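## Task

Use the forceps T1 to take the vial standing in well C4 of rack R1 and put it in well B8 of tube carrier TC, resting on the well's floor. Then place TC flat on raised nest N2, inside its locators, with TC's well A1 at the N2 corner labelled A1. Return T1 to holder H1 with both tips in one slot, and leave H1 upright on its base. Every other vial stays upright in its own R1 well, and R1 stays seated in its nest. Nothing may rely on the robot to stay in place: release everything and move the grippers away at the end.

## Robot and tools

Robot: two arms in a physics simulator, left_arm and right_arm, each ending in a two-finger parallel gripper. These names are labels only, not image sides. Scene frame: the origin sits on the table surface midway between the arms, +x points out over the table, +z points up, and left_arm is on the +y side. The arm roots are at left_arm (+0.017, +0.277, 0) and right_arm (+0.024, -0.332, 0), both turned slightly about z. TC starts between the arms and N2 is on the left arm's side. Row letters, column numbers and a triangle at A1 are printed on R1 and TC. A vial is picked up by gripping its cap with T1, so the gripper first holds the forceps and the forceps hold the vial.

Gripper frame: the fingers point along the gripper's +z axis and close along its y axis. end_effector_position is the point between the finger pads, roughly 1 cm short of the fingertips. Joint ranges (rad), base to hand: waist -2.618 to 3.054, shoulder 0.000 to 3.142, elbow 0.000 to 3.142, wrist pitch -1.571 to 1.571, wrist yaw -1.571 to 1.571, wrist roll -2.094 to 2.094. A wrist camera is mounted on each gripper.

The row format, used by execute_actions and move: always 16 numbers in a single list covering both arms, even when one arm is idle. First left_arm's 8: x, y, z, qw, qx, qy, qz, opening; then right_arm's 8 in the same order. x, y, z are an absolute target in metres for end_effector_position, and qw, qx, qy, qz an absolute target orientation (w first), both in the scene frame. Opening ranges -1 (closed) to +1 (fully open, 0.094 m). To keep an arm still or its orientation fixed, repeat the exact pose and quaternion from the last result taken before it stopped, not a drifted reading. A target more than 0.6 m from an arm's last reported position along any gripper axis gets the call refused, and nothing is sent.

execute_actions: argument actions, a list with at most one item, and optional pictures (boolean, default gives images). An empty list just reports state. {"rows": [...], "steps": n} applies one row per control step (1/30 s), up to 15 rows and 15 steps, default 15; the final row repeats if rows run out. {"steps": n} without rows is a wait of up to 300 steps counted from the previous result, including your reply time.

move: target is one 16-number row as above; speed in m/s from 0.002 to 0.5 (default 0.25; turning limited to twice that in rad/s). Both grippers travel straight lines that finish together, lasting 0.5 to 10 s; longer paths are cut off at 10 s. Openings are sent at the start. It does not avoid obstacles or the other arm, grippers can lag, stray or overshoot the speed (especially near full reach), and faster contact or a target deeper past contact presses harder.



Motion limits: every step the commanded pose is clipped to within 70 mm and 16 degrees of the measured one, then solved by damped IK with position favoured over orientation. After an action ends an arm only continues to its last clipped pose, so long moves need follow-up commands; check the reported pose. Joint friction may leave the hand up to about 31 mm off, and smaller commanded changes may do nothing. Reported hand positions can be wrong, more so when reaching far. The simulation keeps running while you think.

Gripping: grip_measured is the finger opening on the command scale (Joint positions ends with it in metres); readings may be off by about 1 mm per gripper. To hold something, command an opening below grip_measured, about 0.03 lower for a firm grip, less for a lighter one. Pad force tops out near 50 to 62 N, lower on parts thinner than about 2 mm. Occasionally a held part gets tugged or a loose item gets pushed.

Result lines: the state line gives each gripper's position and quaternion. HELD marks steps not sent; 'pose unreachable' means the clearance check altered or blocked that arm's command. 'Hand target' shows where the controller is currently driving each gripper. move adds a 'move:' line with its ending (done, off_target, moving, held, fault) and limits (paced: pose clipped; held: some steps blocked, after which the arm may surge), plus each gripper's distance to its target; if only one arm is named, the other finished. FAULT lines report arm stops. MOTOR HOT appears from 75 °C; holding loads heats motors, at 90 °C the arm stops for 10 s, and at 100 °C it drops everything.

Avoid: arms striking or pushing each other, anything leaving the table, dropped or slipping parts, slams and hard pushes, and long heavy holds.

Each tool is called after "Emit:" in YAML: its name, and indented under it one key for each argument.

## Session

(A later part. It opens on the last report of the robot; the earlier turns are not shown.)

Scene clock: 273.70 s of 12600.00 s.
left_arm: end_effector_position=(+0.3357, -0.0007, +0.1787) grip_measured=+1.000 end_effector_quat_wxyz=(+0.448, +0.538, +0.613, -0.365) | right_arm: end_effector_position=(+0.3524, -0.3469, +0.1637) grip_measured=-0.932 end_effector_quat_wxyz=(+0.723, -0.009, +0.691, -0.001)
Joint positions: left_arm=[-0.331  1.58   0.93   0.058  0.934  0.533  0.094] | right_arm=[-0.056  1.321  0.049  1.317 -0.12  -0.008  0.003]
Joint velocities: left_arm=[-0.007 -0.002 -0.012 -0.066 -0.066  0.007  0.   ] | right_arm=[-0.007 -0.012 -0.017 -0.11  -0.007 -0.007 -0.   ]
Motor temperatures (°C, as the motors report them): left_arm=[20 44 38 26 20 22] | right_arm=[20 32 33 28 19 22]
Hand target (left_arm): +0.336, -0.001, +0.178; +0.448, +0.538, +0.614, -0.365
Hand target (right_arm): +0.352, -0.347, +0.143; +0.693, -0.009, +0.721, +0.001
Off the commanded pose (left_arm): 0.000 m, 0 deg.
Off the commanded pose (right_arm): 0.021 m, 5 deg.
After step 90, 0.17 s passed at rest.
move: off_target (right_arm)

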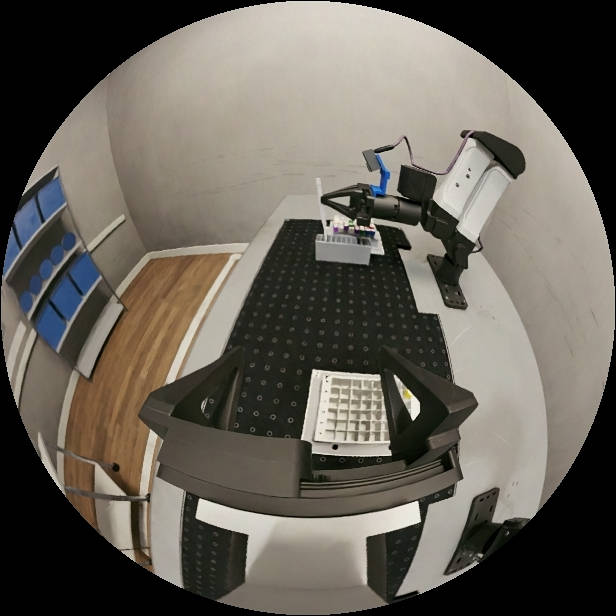

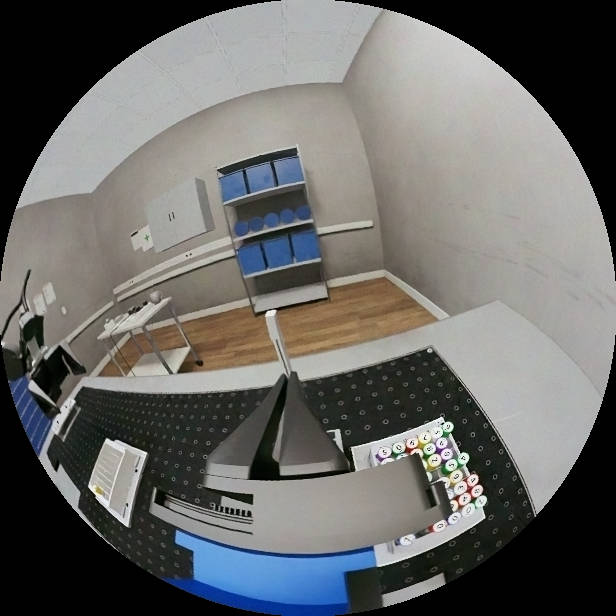

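Emit:
move:
  target: [0.3358,-0.0006,0.1784,0.448,0.538,0.614,-0.365,1,0.352,-0.347,0.178,0.742,-0.009,0.670,0,-0.94]
  speed: 0.015

Emit:
move:
  target: [0.3358,-0.0006,0.1784,0.448,0.538,0.614,-0.365,1,0.355,-0.364,0.178,0.742,0.008,0.670,-0.019,-0.94]
  speed: 0.015

Emit:
zoom_image:
  camera: "cam_left_wrist"
  region: [300,170,380,250]

Scene clock: 278.47 s of 12600.00 s.
left_arm: end_effector_position=(+0.3357, -0.0007, +0.1787) grip_measured=+1.000 end_effector_quat_wxyz=(+0.448, +0.538, +0.613, -0.365) | right_arm: end_effector_position=(+0.3520, -0.3469, +0.1704) grip_measured=-0.932 end_effector_quat_wxyz=(+0.732, -0.010, +0.681, -0.002)
Joint positions: left_arm=[-0.331  1.58   0.93   0.058  0.934  0.533  0.094] | right_arm=[-0.056  1.321  0.049  1.344 -0.12  -0.008  0.003]
Joint velocities: left_arm=[-0.012  0.012 -0.012  0.051  0.037 -0.007  0.   ] | right_arm=[-0.007 -0.007 -0.022  0.051 -0.081 -0.022  0.   ]
Motor temperatures (°C, as the motors report them): left_arm=[20 44 38 26 20 22] | right_arm=[20 32 33 28 19 22]
Hand target (left_arm): +0.336, -0.001, +0.178; +0.448, +0.538, +0.614, -0.365
Hand target (right_arm): +0.352, -0.347, +0.178; +0.742, -0.009, +0.670, -0.000
Off the commanded pose (left_arm): 0.000 m, 0 deg.
Off the commanded pose (right_arm): 0.008 m, 2 deg.
move: done

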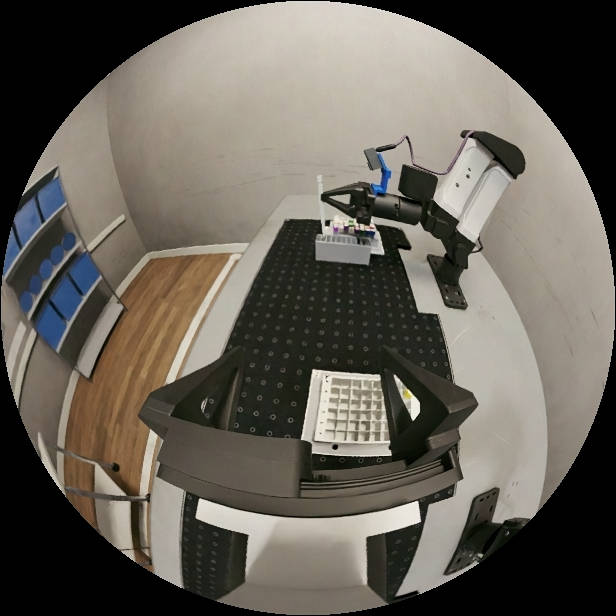

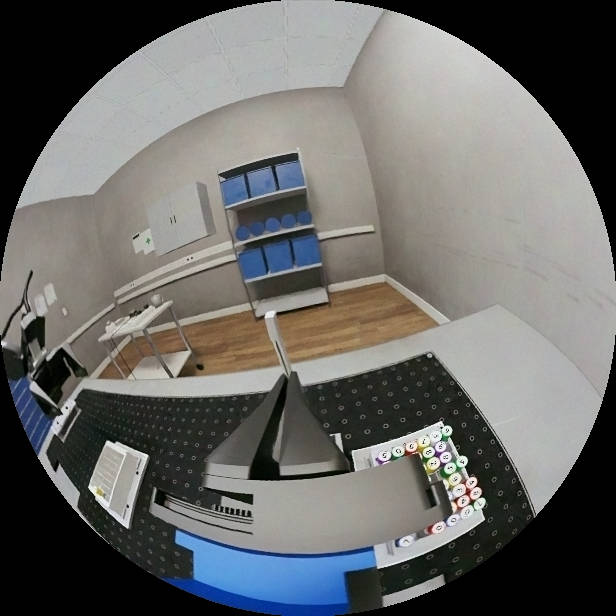

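Scene clock: 280.63 s of 12600.00 s.
left_arm: end_effector_position=(+0.3357, -0.0007, +0.1787) grip_measured=+1.000 end_effector_quat_wxyz=(+0.448, +0.538, +0.613, -0.365) | right_arm: end_effector_position=(+0.3515, -0.3610, +0.1698) grip_measured=-0.932 end_effector_quat_wxyz=(+0.732, +0.005, +0.681, -0.018)
Joint positions: left_arm=[-0.331  1.58   0.93   0.058  0.934  0.533  0.094] | right_arm=[-0.098  1.334  0.049  1.358 -0.12  -0.008  0.003]
Joint velocities: left_arm=[ 0.002  0.002  0.012 -0.022  0.022  0.037  0.   ] | right_arm=[-0.012 -0.007  0.007  0.022 -0.007  0.037 -0.   ]
Motor temperatures (°C, as the motors report them): left_arm=[20 45 38 26 20 22] | right_arm=[20 32 33 29 19 22]
Hand target (left_arm): +0.336, -0.001, +0.178; +0.448, +0.538, +0.614, -0.365
Hand target (right_arm): +0.355, -0.364, +0.178; +0.742, +0.008, +0.671, -0.019
Off the commanded pose (left_arm): 0.000 m, 0 deg.
Off the commanded pose (right_arm): 0.009 m, 2 deg.
move: done

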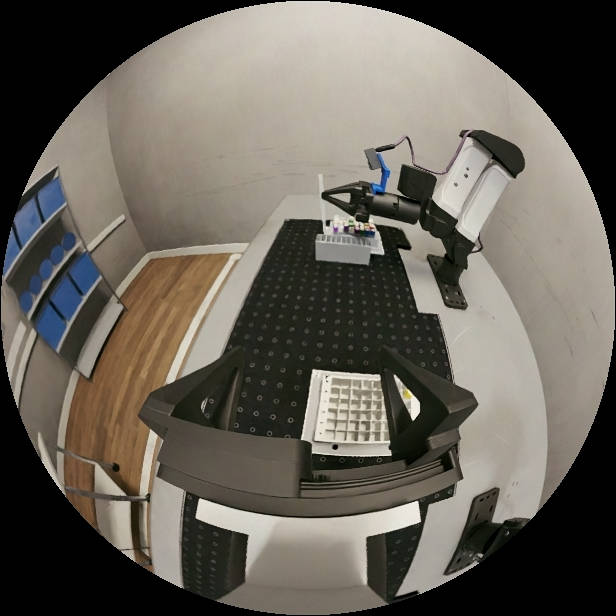

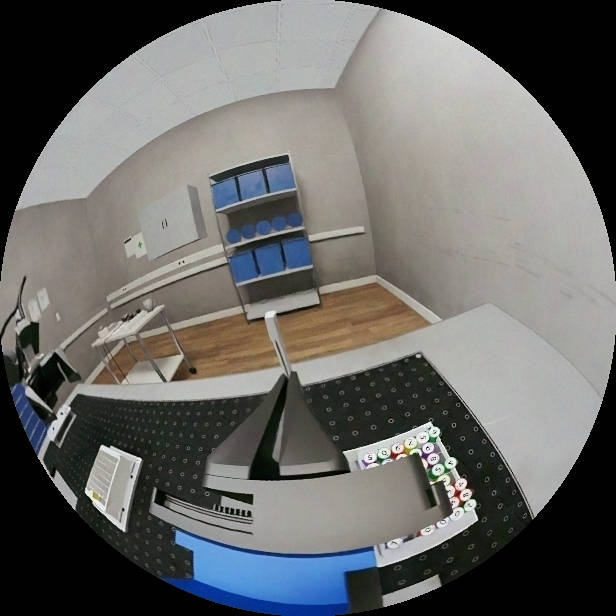

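Region (300, 170, 380, 250) of cam_left_wrist's 616x616 image, scaled by 6.300, with more detail than that image has.

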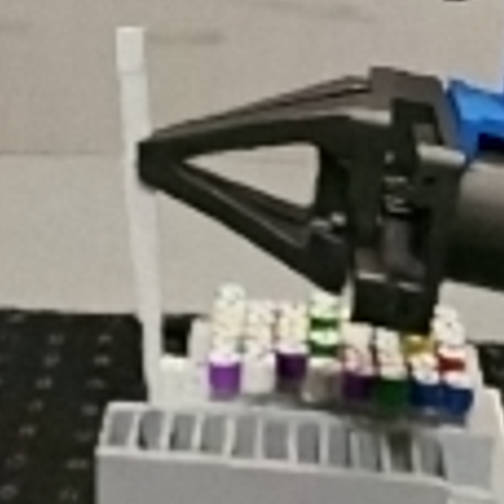

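Emit:
move:
  target: [0.3358,-0.0006,0.1784,0.448,0.538,0.614,-0.365,1,0.3515,-0.361,0.15,0.705,0.005,0.709,-0.018,-0.94]
  speed: 0.008

Emit:
zoom_image:
  camera: "cam_left_wrist"
  region: [280,140,400,260]

Scene clock: 294.50 s of 12600.00 s.
left_arm: end_effector_position=(+0.3357, -0.0007, +0.1787) grip_measured=+1.000 end_effector_quat_wxyz=(+0.448, +0.538, +0.613, -0.365) | right_arm: end_effector_position=(+0.3522, -0.3611, +0.1543) grip_measured=-0.932 end_effector_quat_wxyz=(+0.710, +0.008, +0.704, -0.014)
Joint positions: left_arm=[-0.331  1.58   0.93   0.058  0.934  0.533  0.094] | right_arm=[-0.098  1.334  0.049  1.295 -0.12  -0.008  0.003]
Joint velocities: left_arm=[-0.012 -0.002  0.017  0.037 -0.051 -0.022  0.   ] | right_arm=[ 0.002 -0.012 -0.022 -0.007 -0.007  0.007 -0.001]
Motor temperatures (°C, as the motors report them): left_arm=[20 45 38 27 20 22] | right_arm=[20 30 34 30 19 22]
Hand target (left_arm): +0.336, -0.001, +0.178; +0.448, +0.538, +0.614, -0.365
Hand target (right_arm): +0.352, -0.361, +0.150; +0.705, +0.006, +0.709, -0.018
Off the commanded pose (left_arm): 0.000 m, 0 deg.
Off the commanded pose (right_arm): 0.004 m, 1 deg.
After step 90, 5.70 s passed at rest.
move: done

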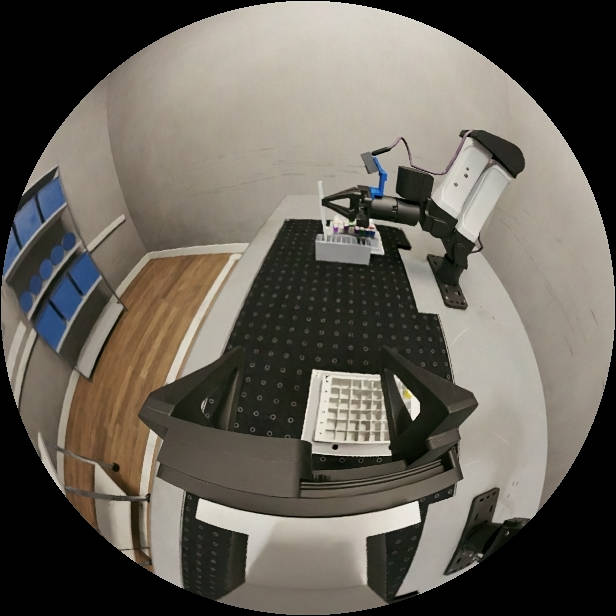

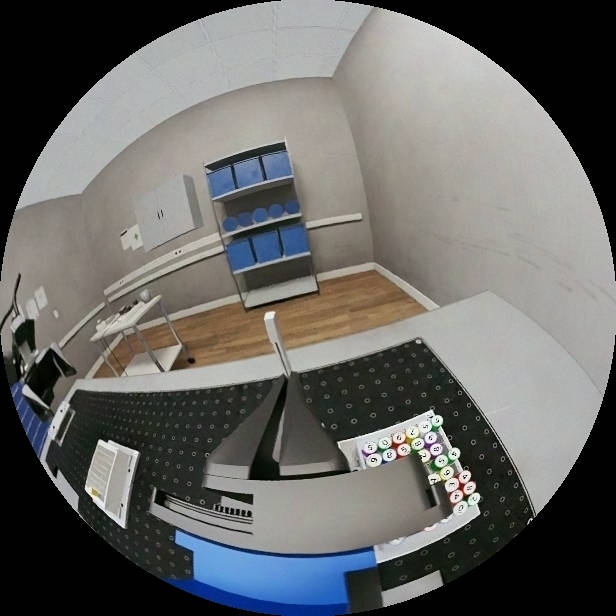

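Region (280, 140, 400, 260) of cam_left_wrist's 616x616 image, scaled by 4.200, with more detail than that image has.

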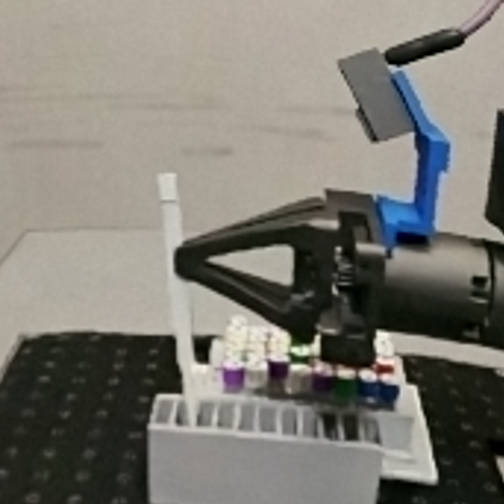

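Emit:
zoom_image:
  camera: "cam_left_wrist"
  region: [305,215,355,265]

Emit:
zoom_image:
  camera: "cam_right_wrist"
  region: [140,290,420,570]

Region (305, 215, 355, 265) of cam_left_wrist's 616x616 image, scaled by 10.080, with more detail than that image has.

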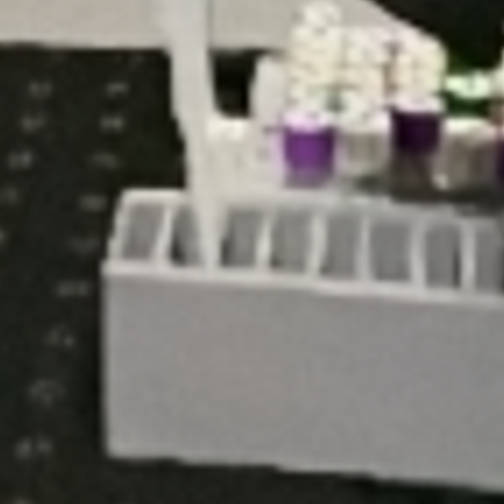

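Region (140, 290, 420, 570) of cam_right_wrist's 616x616 image, scaled by 1.800, with more detail than that image has.

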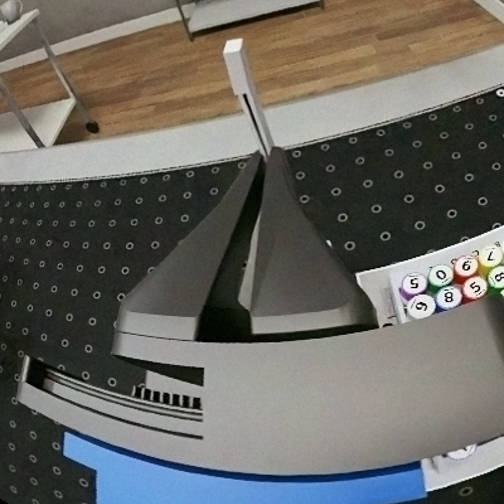

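Emit:
move:
  target: [0.3358,-0.0006,0.1784,0.448,0.538,0.614,-0.365,1,0.355,-0.361,0.132,0.695,0.005,0.719,-0.016,-0.94]
  speed: 0.008

Emit:
zoom_image:
  camera: "cam_left_wrist"
  region: [290,170,390,270]

Scene clock: 301.57 s of 12600.00 s.
left_arm: end_effector_position=(+0.3357, -0.0007, +0.1787) grip_measured=+1.000 end_effector_quat_wxyz=(+0.448, +0.538, +0.613, -0.365) | right_arm: end_effector_position=(+0.3568, -0.3618, +0.1356) grip_measured=-0.932 end_effector_quat_wxyz=(+0.697, +0.010, +0.717, -0.013)
Joint positions: left_arm=[-0.331  1.58   0.93   0.058  0.934  0.533  0.094] | right_arm=[-0.098  1.474  0.049  1.397 -0.12  -0.008  0.003]
Joint velocities: left_arm=[-0.017 -0.002 -0.012 -0.022  0.007 -0.037  0.   ] | right_arm=[-0.012  0.002 -0.022  0.007  0.007 -0.022 -0.001]
Motor temperatures (°C, as the motors report them): left_arm=[20 45 38 27 20 22] | right_arm=[20 30 33 31 19 22]
Hand target (left_arm): +0.336, -0.001, +0.178; +0.448, +0.538, +0.614, -0.365
Hand target (right_arm): +0.355, -0.361, +0.132; +0.695, +0.005, +0.719, -0.016
Off the commanded pose (left_arm): 0.000 m, 0 deg.
Off the commanded pose (right_arm): 0.004 m, 1 deg.
After step 90, 1.03 s passed at rest.
move: done

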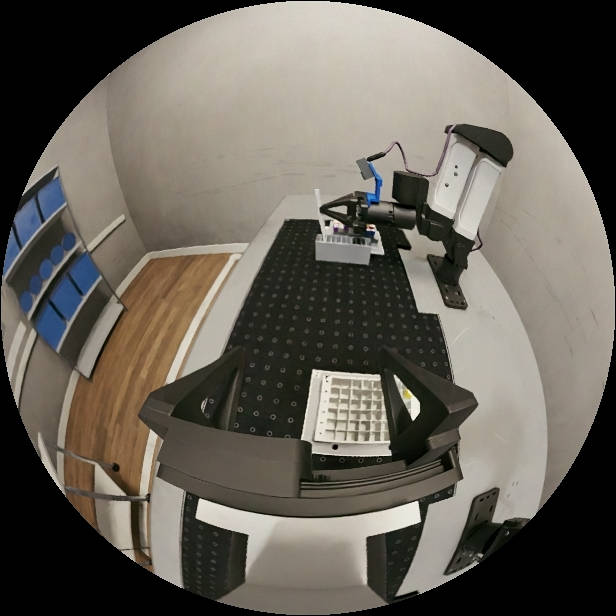

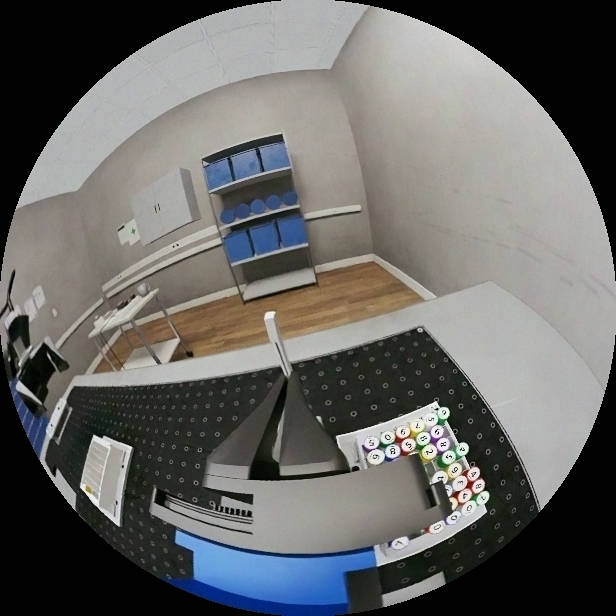

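Region (290, 170, 390, 270) of cam_left_wrist's 616x616 image, scaled by 5.040, with more detail than that image has.

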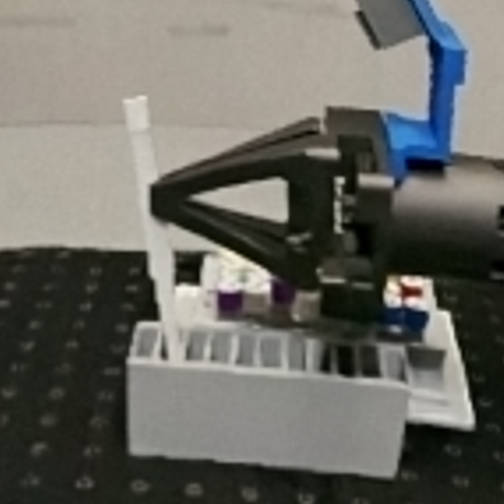

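In slot 2. Release.

Emit:
execute_actions:
  actions:
    - {"rows":[[0.3358,-0.0006,0.1784,0.448,0.538,0.614,-0.365,1,0.355,-0.361,0.132,0.695,0.005,0.719,-0.016,-0.88],[0.3358,-0.0006,0.1784,0.448,0.538,0.614,-0.365,1,0.355,-0.361,0.132,0.695,0.005,0.719,-0.016,-0.84],[0.3358,-0.0006,0.1784,0.448,0.538,0.614,-0.365,1,0.355,-0.361,0.132,0.695,0.005,0.719,-0.016,-0.78],[0.3358,-0.0006,0.1784,0.448,0.538,0.614,-0.365,1,0.355,-0.361,0.132,0.695,0.005,0.719,-0.016,-0.6]],"steps":15}

Emit:
zoom_image:
  camera: "cam_left_wrist"
  region: [290,170,390,270]

Scene clock: 304.63 s of 12600.00 s.
left_arm: end_effector_position=(+0.3357, -0.0007, +0.1787) grip_measured=+1.000 end_effector_quat_wxyz=(+0.448, +0.538, +0.613, -0.365) | right_arm: end_effector_position=(+0.3568, -0.3618, +0.1357) grip_measured=-0.601 end_effector_quat_wxyz=(+0.697, +0.009, +0.717, -0.013)
Joint positions: left_arm=[-0.331  1.58   0.93   0.058  0.934  0.533  0.094] | right_arm=[-0.098  1.474  0.049  1.397 -0.12  -0.009  0.019]
Joint velocities: left_arm=[ 0.007  0.017 -0.002 -0.037  0.022 -0.051  0.   ] | right_arm=[-0.012 -0.012  0.012 -0.022 -0.022  0.007 -0.   ]
Motor temperatures (°C, as the motors report them): left_arm=[20 45 39 28 20 22] | right_arm=[20 29 33 31 19 22]
Hand target (left_arm): +0.336, -0.001, +0.178; +0.448, +0.538, +0.614, -0.365
Hand target (right_arm): +0.355, -0.361, +0.132; +0.695, +0.005, +0.719, -0.016
Off the commanded pose (left_arm): 0.000 m, 0 deg.
Off the commanded pose (right_arm): 0.004 m, 1 deg.
Steps of this call (steps 1 to 77: nothing new was sent; steps 78 to 92: all 15 steps of this action). Readings (end_effector_position):
78: left_arm (+0.3357, -0.0007, +0.1787) | right_arm (+0.3568, -0.3618, +0.1357)
79: left_arm (+0.3357, -0.0007, +0.1787) | right_arm (+0.3568, -0.3618, +0.1357)
81: left_arm (+0.3357, -0.0007, +0.1787) | right_arm (+0.3568, -0.3618, +0.1357)
85: left_arm (+0.3357, -0.0007, +0.1787) | right_arm (+0.3568, -0.3618, +0.1357)
92: the state above

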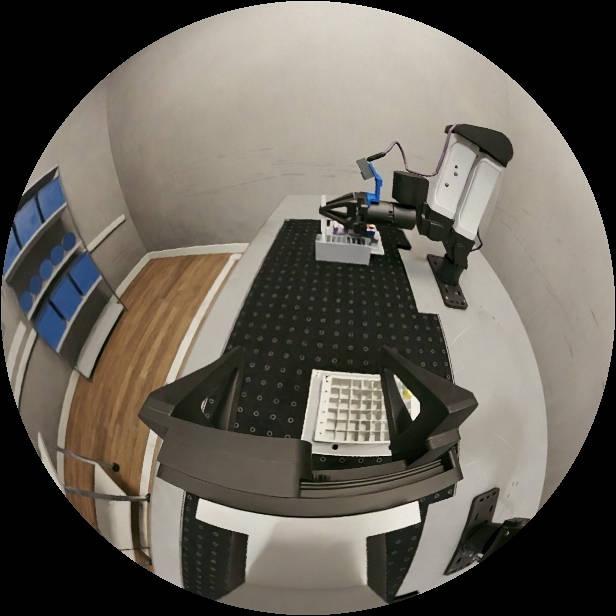

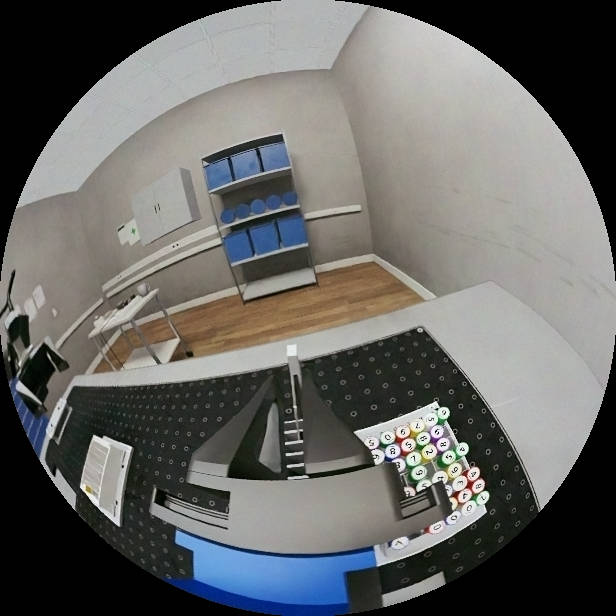

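Region (290, 170, 390, 270) of cam_left_wrist's 616x616 image, scaled by 5.040, with more detail than that image has.

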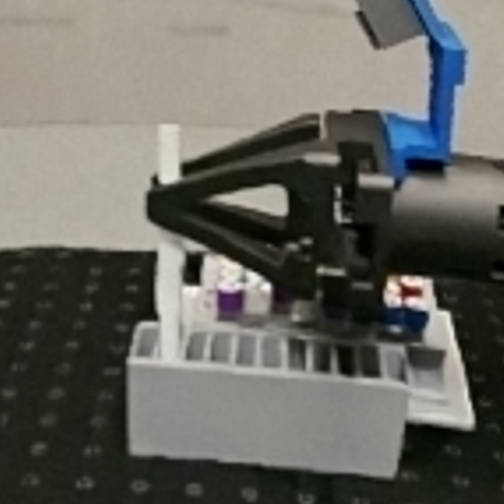

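Open more and lift off.

Emit:
move:
  target: [0.3358,-0.0006,0.1784,0.448,0.538,0.614,-0.365,1,0.35,-0.361,0.20,0.74,0.005,0.672,-0.016,-0.2]
  speed: 0.03

Emit:
zoom_image:
  camera: "cam_left_wrist"
  region: [290,170,390,270]

Emit:
zoom_image:
  camera: "cam_right_wrist"
  region: [200,330,400,530]

Scene clock: 309.13 s of 12600.00 s.
left_arm: end_effector_position=(+0.3357, -0.0007, +0.1787) grip_measured=+1.000 end_effector_quat_wxyz=(+0.448, +0.538, +0.613, -0.365) | right_arm: end_effector_position=(+0.3469, -0.3602, +0.1849) grip_measured=-0.201 end_effector_quat_wxyz=(+0.727, +0.005, +0.686, -0.017)
Joint positions: left_arm=[-0.331  1.58   0.93   0.058  0.934  0.533  0.094] | right_arm=[-0.098  1.108  0.078  1.088 -0.121 -0.009  0.038]
Joint velocities: left_arm=[-0.007 -0.002  0.007 -0.007 -0.051  0.007  0.   ] | right_arm=[-0.007 -0.007 -0.007  0.007 -0.007  0.007  0.   ]
Motor temperatures (°C, as the motors report them): left_arm=[20 45 39 28 20 22] | right_arm=[20 29 33 31 19 22]
Hand target (left_arm): +0.336, -0.001, +0.178; +0.448, +0.538, +0.614, -0.365
Hand target (right_arm): +0.349, -0.361, +0.200; +0.740, +0.004, +0.672, -0.017
Off the commanded pose (left_arm): 0.000 m, 0 deg.
Off the commanded pose (right_arm): 0.015 m, 2 deg.
move: off_target (right_arm)

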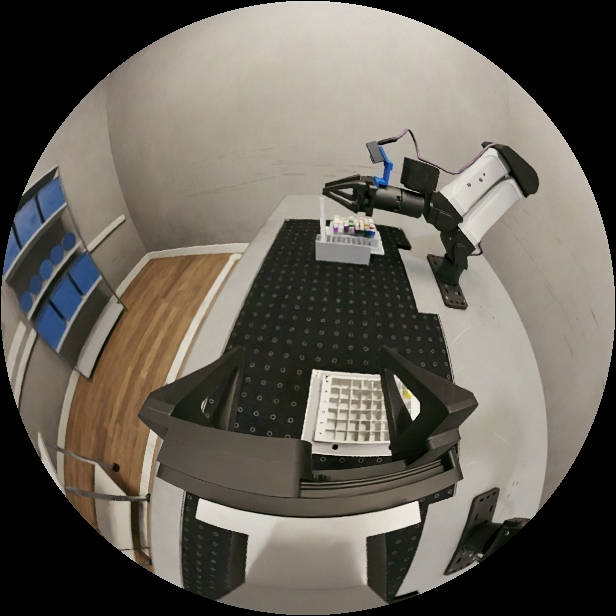

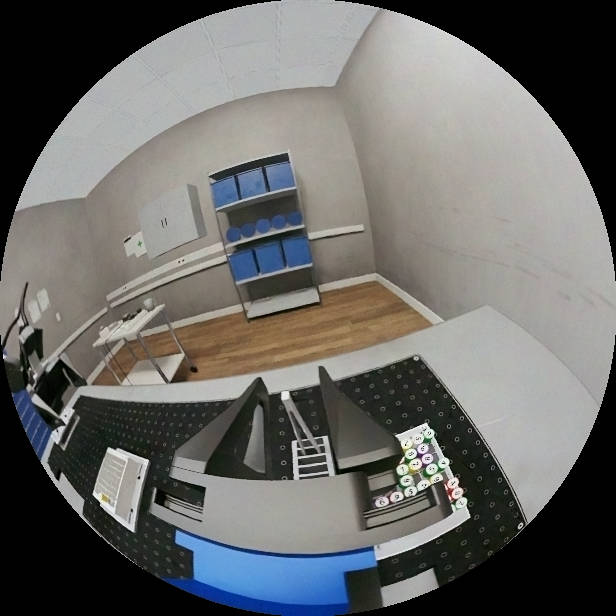

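Region (290, 170, 390, 270) of cam_left_wrist's 616x616 image, scaled by 5.040, with more detail than that image has.

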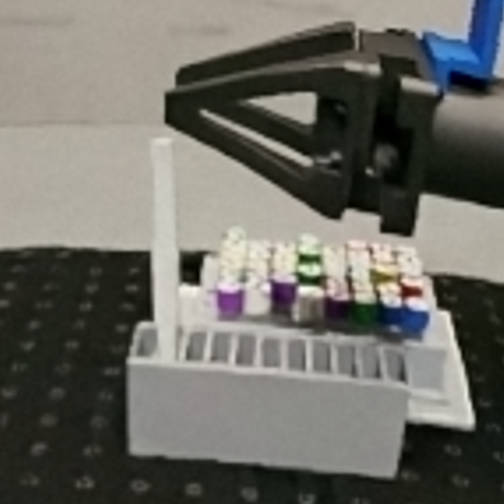

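Region (200, 330, 400, 530) of cam_right_wrist's 616x616 image, scaled by 2.520, with more detail than that image has.

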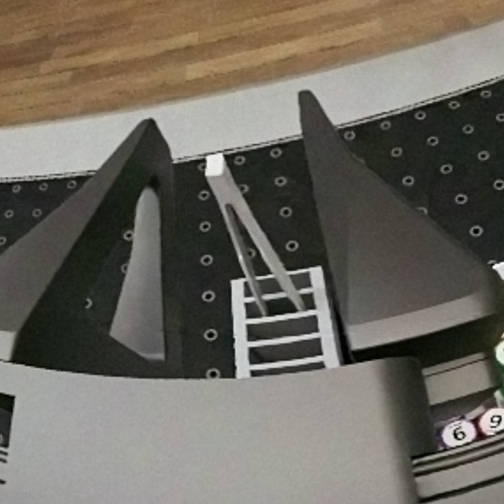

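Both tips in one slot. Now TC.

Emit:
move:
  target: [0.28,0.004,0.13,0,0,1,0,1,0.33,-0.361,0.23,0.76,0.005,0.65,-0.016,-0.2]
  speed: 0.08

Scene clock: 320.83 s of 12600.00 s.
left_arm: end_effector_position=(+0.2906, +0.0071, +0.1403) grip_measured=+1.000 end_effector_quat_wxyz=(+0.078, +0.080, +0.992, -0.061) | right_arm: end_effector_position=(+0.3313, -0.3594, +0.2072) grip_measured=-0.201 end_effector_quat_wxyz=(+0.741, +0.003, +0.671, -0.017)
Joint positions: left_arm=[-0.728  1.818  1.625 -1.18  -0.007 -0.619  0.094] | right_arm=[-0.114  0.877  0.078  0.899 -0.139 -0.005  0.038]
Joint velocities: left_arm=[-0.017  0.007 -0.007 -0.051  0.007 -0.066  0.   ] | right_arm=[-0.022 -0.002 -0.002  0.022  0.007  0.037  0.001]
Motor temperatures (°C, as the motors report them): left_arm=[20 45 40 27 20 22] | right_arm=[20 29 34 32 19 22]
Hand target (left_arm): +0.288, +0.005, +0.138; +0.070, +0.082, +0.993, -0.052
Hand target (right_arm): +0.332, -0.361, +0.224; +0.756, +0.004, +0.655, -0.016
Off the commanded pose (left_arm): 0.015 m, 15 deg.
Off the commanded pose (right_arm): 0.023 m, 3 deg.
move: off_target (left_arm, right_arm; path cut at 10 s)

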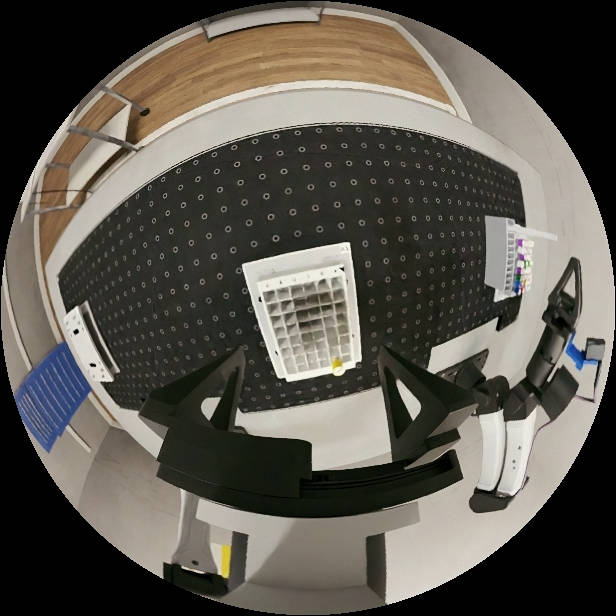

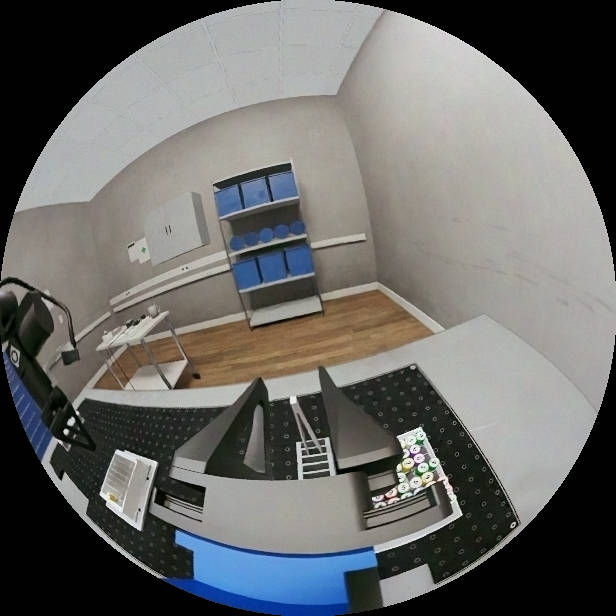

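Emit:
move:
  target: [0.28,0.004,0.09,0,0,1,0,1,0.332,-0.361,0.224,0.756,0.004,0.655,-0.016,-0.2]
  speed: 0.04

Scene clock: 325.33 s of 12600.00 s.
left_arm: end_effector_position=(+0.2852, +0.0090, +0.0922) grip_measured=+1.000 end_effector_quat_wxyz=(+0.010, -0.002, +1.000, -0.005) | right_arm: end_effector_position=(+0.3313, -0.3590, +0.2071) grip_measured=-0.201 end_effector_quat_wxyz=(+0.741, +0.002, +0.671, -0.016)
Joint positions: left_arm=[-0.735  1.97   1.656 -1.234 -0.007 -0.792  0.094] | right_arm=[-0.114  0.877  0.078  0.898 -0.141 -0.005  0.038]
Joint velocities: left_arm=[ 0.002  0.007 -0.007 -0.007  0.066 -0.037  0.   ] | right_arm=[ 0.007 -0.002 -0.012  0.007  0.051  0.022 -0.   ]
Motor temperatures (°C, as the motors report them): left_arm=[20 46 40 26 20 22] | right_arm=[20 29 35 32 19 22]
Hand target (left_arm): +0.280, +0.004, +0.090; +0.001, +0.002, +1.000, -0.000
Hand target (right_arm): +0.332, -0.361, +0.224; +0.756, +0.003, +0.655, -0.016
Off the commanded pose (left_arm): 0.008 m, 1 deg.
Off the commanded pose (right_arm): 0.017 m, 3 deg.
move: off_target (right_arm)

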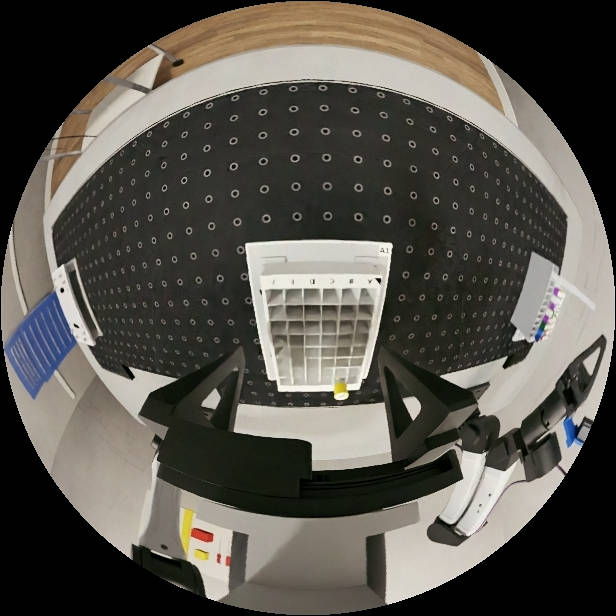

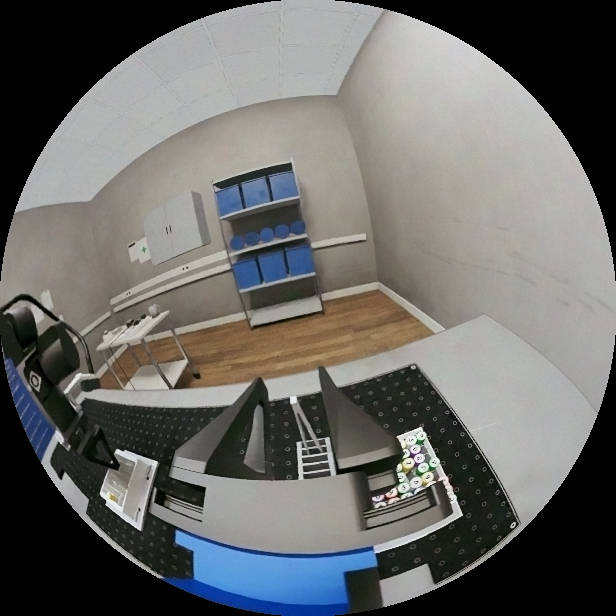

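Emit:
move:
  target: [0.28,-0.004,0.075,0,0,1,0,1,0.332,-0.361,0.224,0.756,0.004,0.655,-0.016,-0.2]
  speed: 0.01

Emit:
zoom_image:
  camera: "cam_left_wrist"
  region: [200,230,420,450]

Scene clock: 329.20 s of 12600.00 s.
left_arm: end_effector_position=(+0.2807, +0.0037, +0.0821) grip_measured=+1.000 end_effector_quat_wxyz=(+0.002, -0.002, +1.000, +0.003) | right_arm: end_effector_position=(+0.3313, -0.3590, +0.2071) grip_measured=-0.201 end_effector_quat_wxyz=(+0.741, +0.002, +0.671, -0.016)
Joint positions: left_arm=[-0.753  1.998  1.656 -1.229 -0.007 -0.809  0.094] | right_arm=[-0.114  0.877  0.078  0.898 -0.141 -0.005  0.038]
Joint velocities: left_arm=[-0.022 -0.007 -0.012 -0.022  0.007 -0.022  0.   ] | right_arm=[ 0.007  0.002 -0.002 -0.066 -0.037 -0.081  0.001]
Motor temperatures (°C, as the motors report them): left_arm=[20 46 40 26 20 22] | right_arm=[20 28 35 32 19 22]
Hand target (left_arm): +0.280, -0.004, +0.075; +0.000, +0.000, +1.000, -0.000
Hand target (right_arm): +0.332, -0.361, +0.224; +0.756, +0.004, +0.655, -0.016
Off the commanded pose (left_arm): 0.010 m, 0 deg.
Off the commanded pose (right_arm): 0.017 m, 3 deg.
move: off_target (right_arm)

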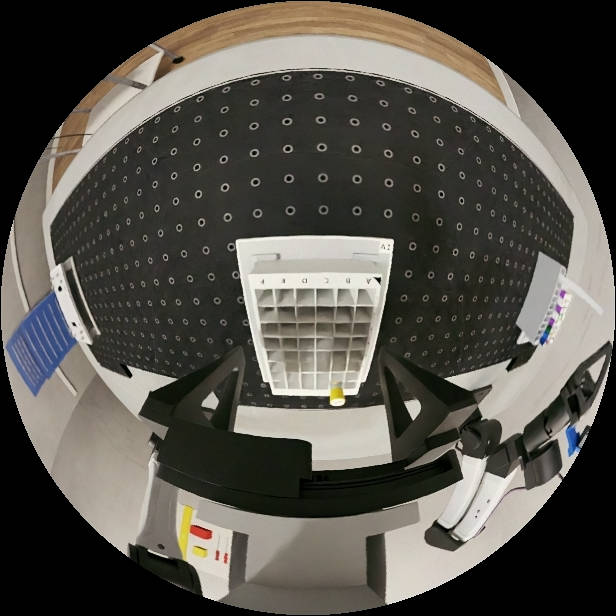

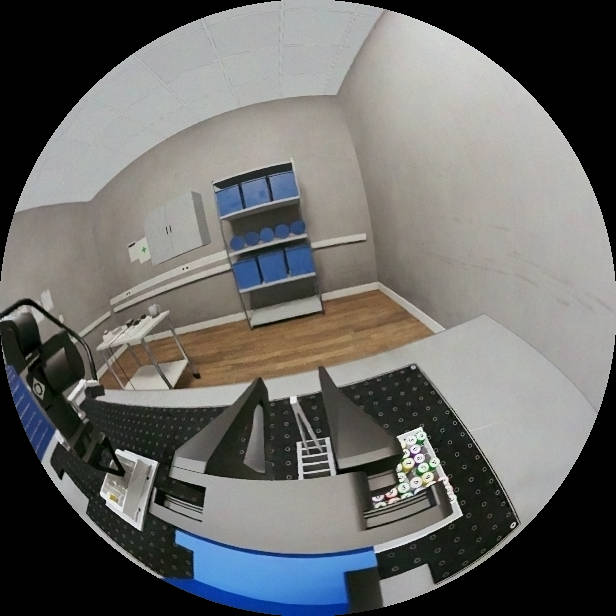

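Region (200, 230, 420, 450) of cam_left_wrist's 616x616 image, scaled by 2.291, with more detail than that image has.

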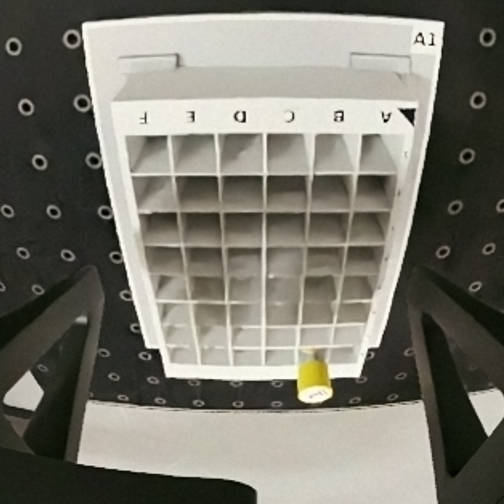

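Emit:
move:
  target: [0.28,-0.006,0.055,0,0,1,0,1,0.332,-0.361,0.224,0.756,0.004,0.655,-0.016,-0.2]
  speed: 0.01

Emit:
zoom_image:
  camera: "cam_left_wrist"
  region: [200,230,420,450]

Scene clock: 334.00 s of 12600.00 s.
left_arm: end_effector_position=(+0.2881, -0.0040, +0.0721) grip_measured=+1.000 end_effector_quat_wxyz=(+0.014, -0.004, +1.000, -0.010) | right_arm: end_effector_position=(+0.3313, -0.3590, +0.2071) grip_measured=-0.201 end_effector_quat_wxyz=(+0.741, +0.002, +0.671, -0.016)
Joint positions: left_arm=[-0.753  2.011  1.634 -1.159 -0.007 -0.814  0.094] | right_arm=[-0.114  0.877  0.078  0.898 -0.141 -0.005  0.038]
Joint velocities: left_arm=[-0.002  0.002 -0.017 -0.051 -0.037 -0.022  0.   ] | right_arm=[-0.002  0.002  0.002 -0.022 -0.037 -0.066 -0.001]
Motor temperatures (°C, as the motors report them): left_arm=[20 47 40 25 20 22] | right_arm=[20 28 35 32 19 22]
Hand target (left_arm): +0.280, -0.006, +0.056; +0.000, -0.000, +1.000, +0.000
Hand target (right_arm): +0.332, -0.361, +0.224; +0.756, +0.003, +0.655, -0.016
Off the commanded pose (left_arm): 0.019 m, 2 deg.
Off the commanded pose (right_arm): 0.017 m, 3 deg.
move: off_target (left_arm, right_arm)

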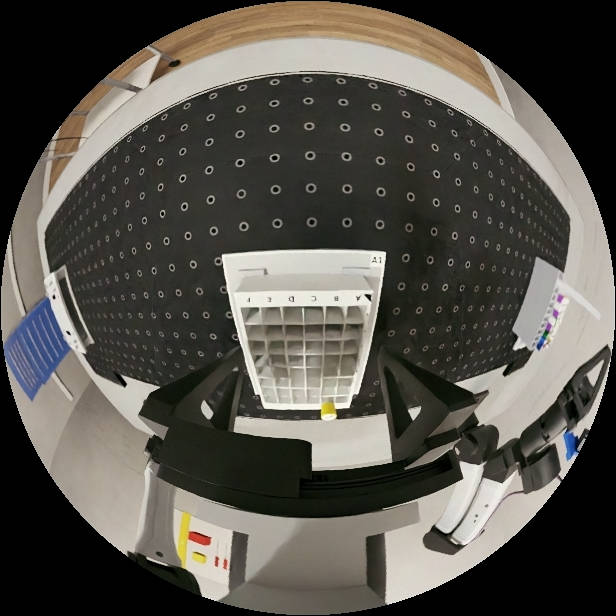

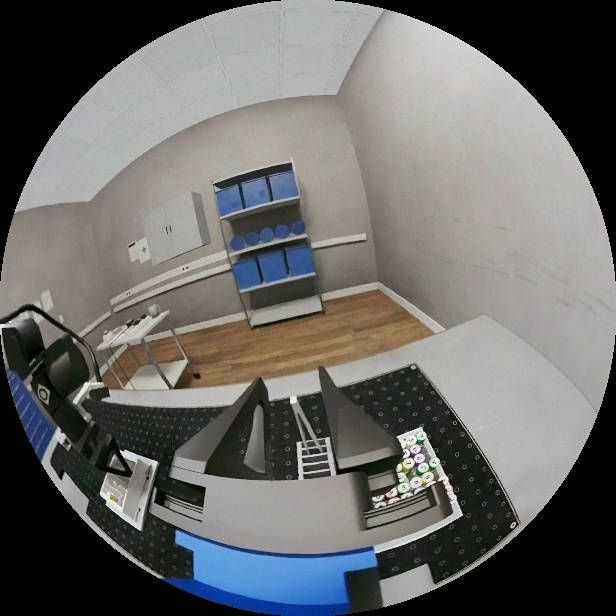

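Region (200, 230, 420, 450) of cam_left_wrist's 616x616 image, scaled by 2.291, with more detail than that image has.

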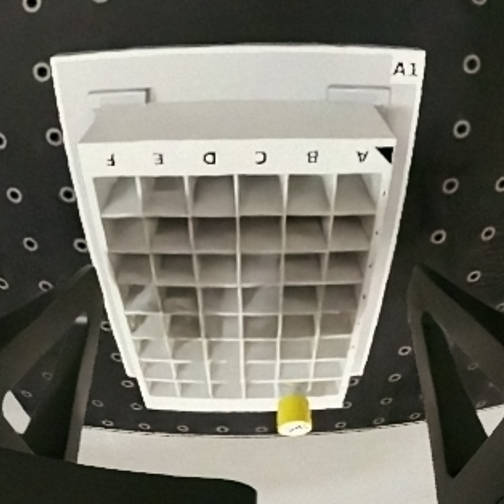

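Emit:
move:
  target: [0.276,0.000,0.052,0,0,1,0.0,1,0.332,-0.361,0.224,0.756,0.004,0.655,-0.016,-0.2]
  speed: 0.006

Emit:
zoom_image:
  camera: "cam_left_wrist"
  region: [200,230,420,450]

Scene clock: 341.13 s of 12600.00 s.
left_arm: end_effector_position=(+0.2828, +0.0014, +0.0599) grip_measured=+1.000 end_effector_quat_wxyz=(+0.006, -0.004, +1.000, -0.002) | right_arm: end_effector_position=(+0.3313, -0.3590, +0.2071) grip_measured=-0.201 end_effector_quat_wxyz=(+0.741, +0.002, +0.671, -0.016)
Joint positions: left_arm=[-0.753  2.011  1.586 -1.134 -0.007 -0.814  0.094] | right_arm=[-0.114  0.877  0.078  0.898 -0.141 -0.005  0.038]
Joint velocities: left_arm=[ 0.007  0.012 -0.007  0.007 -0.022  0.051  0.   ] | right_arm=[ 0.002 -0.002 -0.017 -0.007 -0.007 -0.051 -0.   ]
Motor temperatures (°C, as the motors report them): left_arm=[20 49 39 25 20 22] | right_arm=[20 28 36 32 19 22]
Hand target (left_arm): +0.276, +0.000, +0.052; -0.000, +0.000, +1.000, +0.000
Hand target (right_arm): +0.332, -0.361, +0.224; +0.756, +0.003, +0.655, -0.016
Off the commanded pose (left_arm): 0.011 m, 1 deg.
Off the commanded pose (right_arm): 0.017 m, 3 deg.
move: off_target (left_arm, right_arm)

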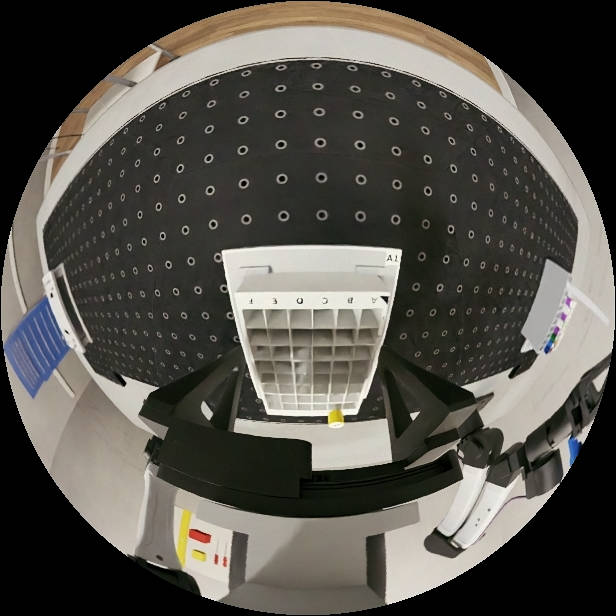

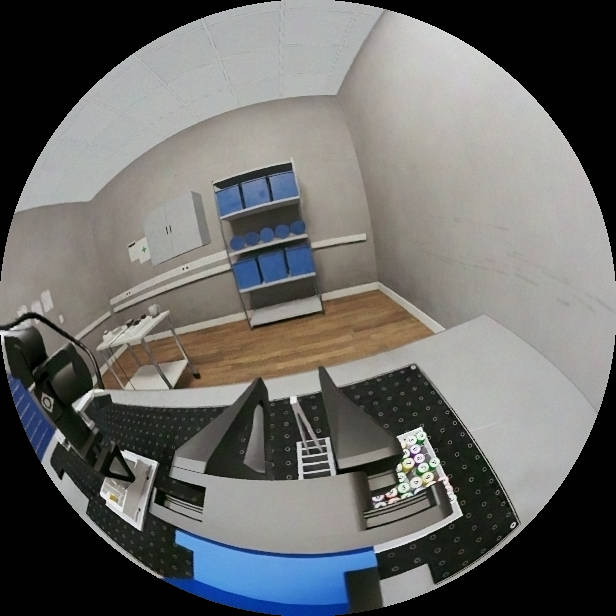

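Region (200, 230, 420, 450) of cam_left_wrist's 616x616 image, scaled by 2.291, with more detail than that image has.

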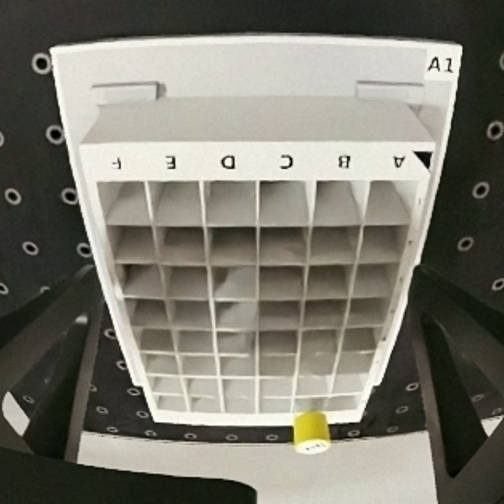

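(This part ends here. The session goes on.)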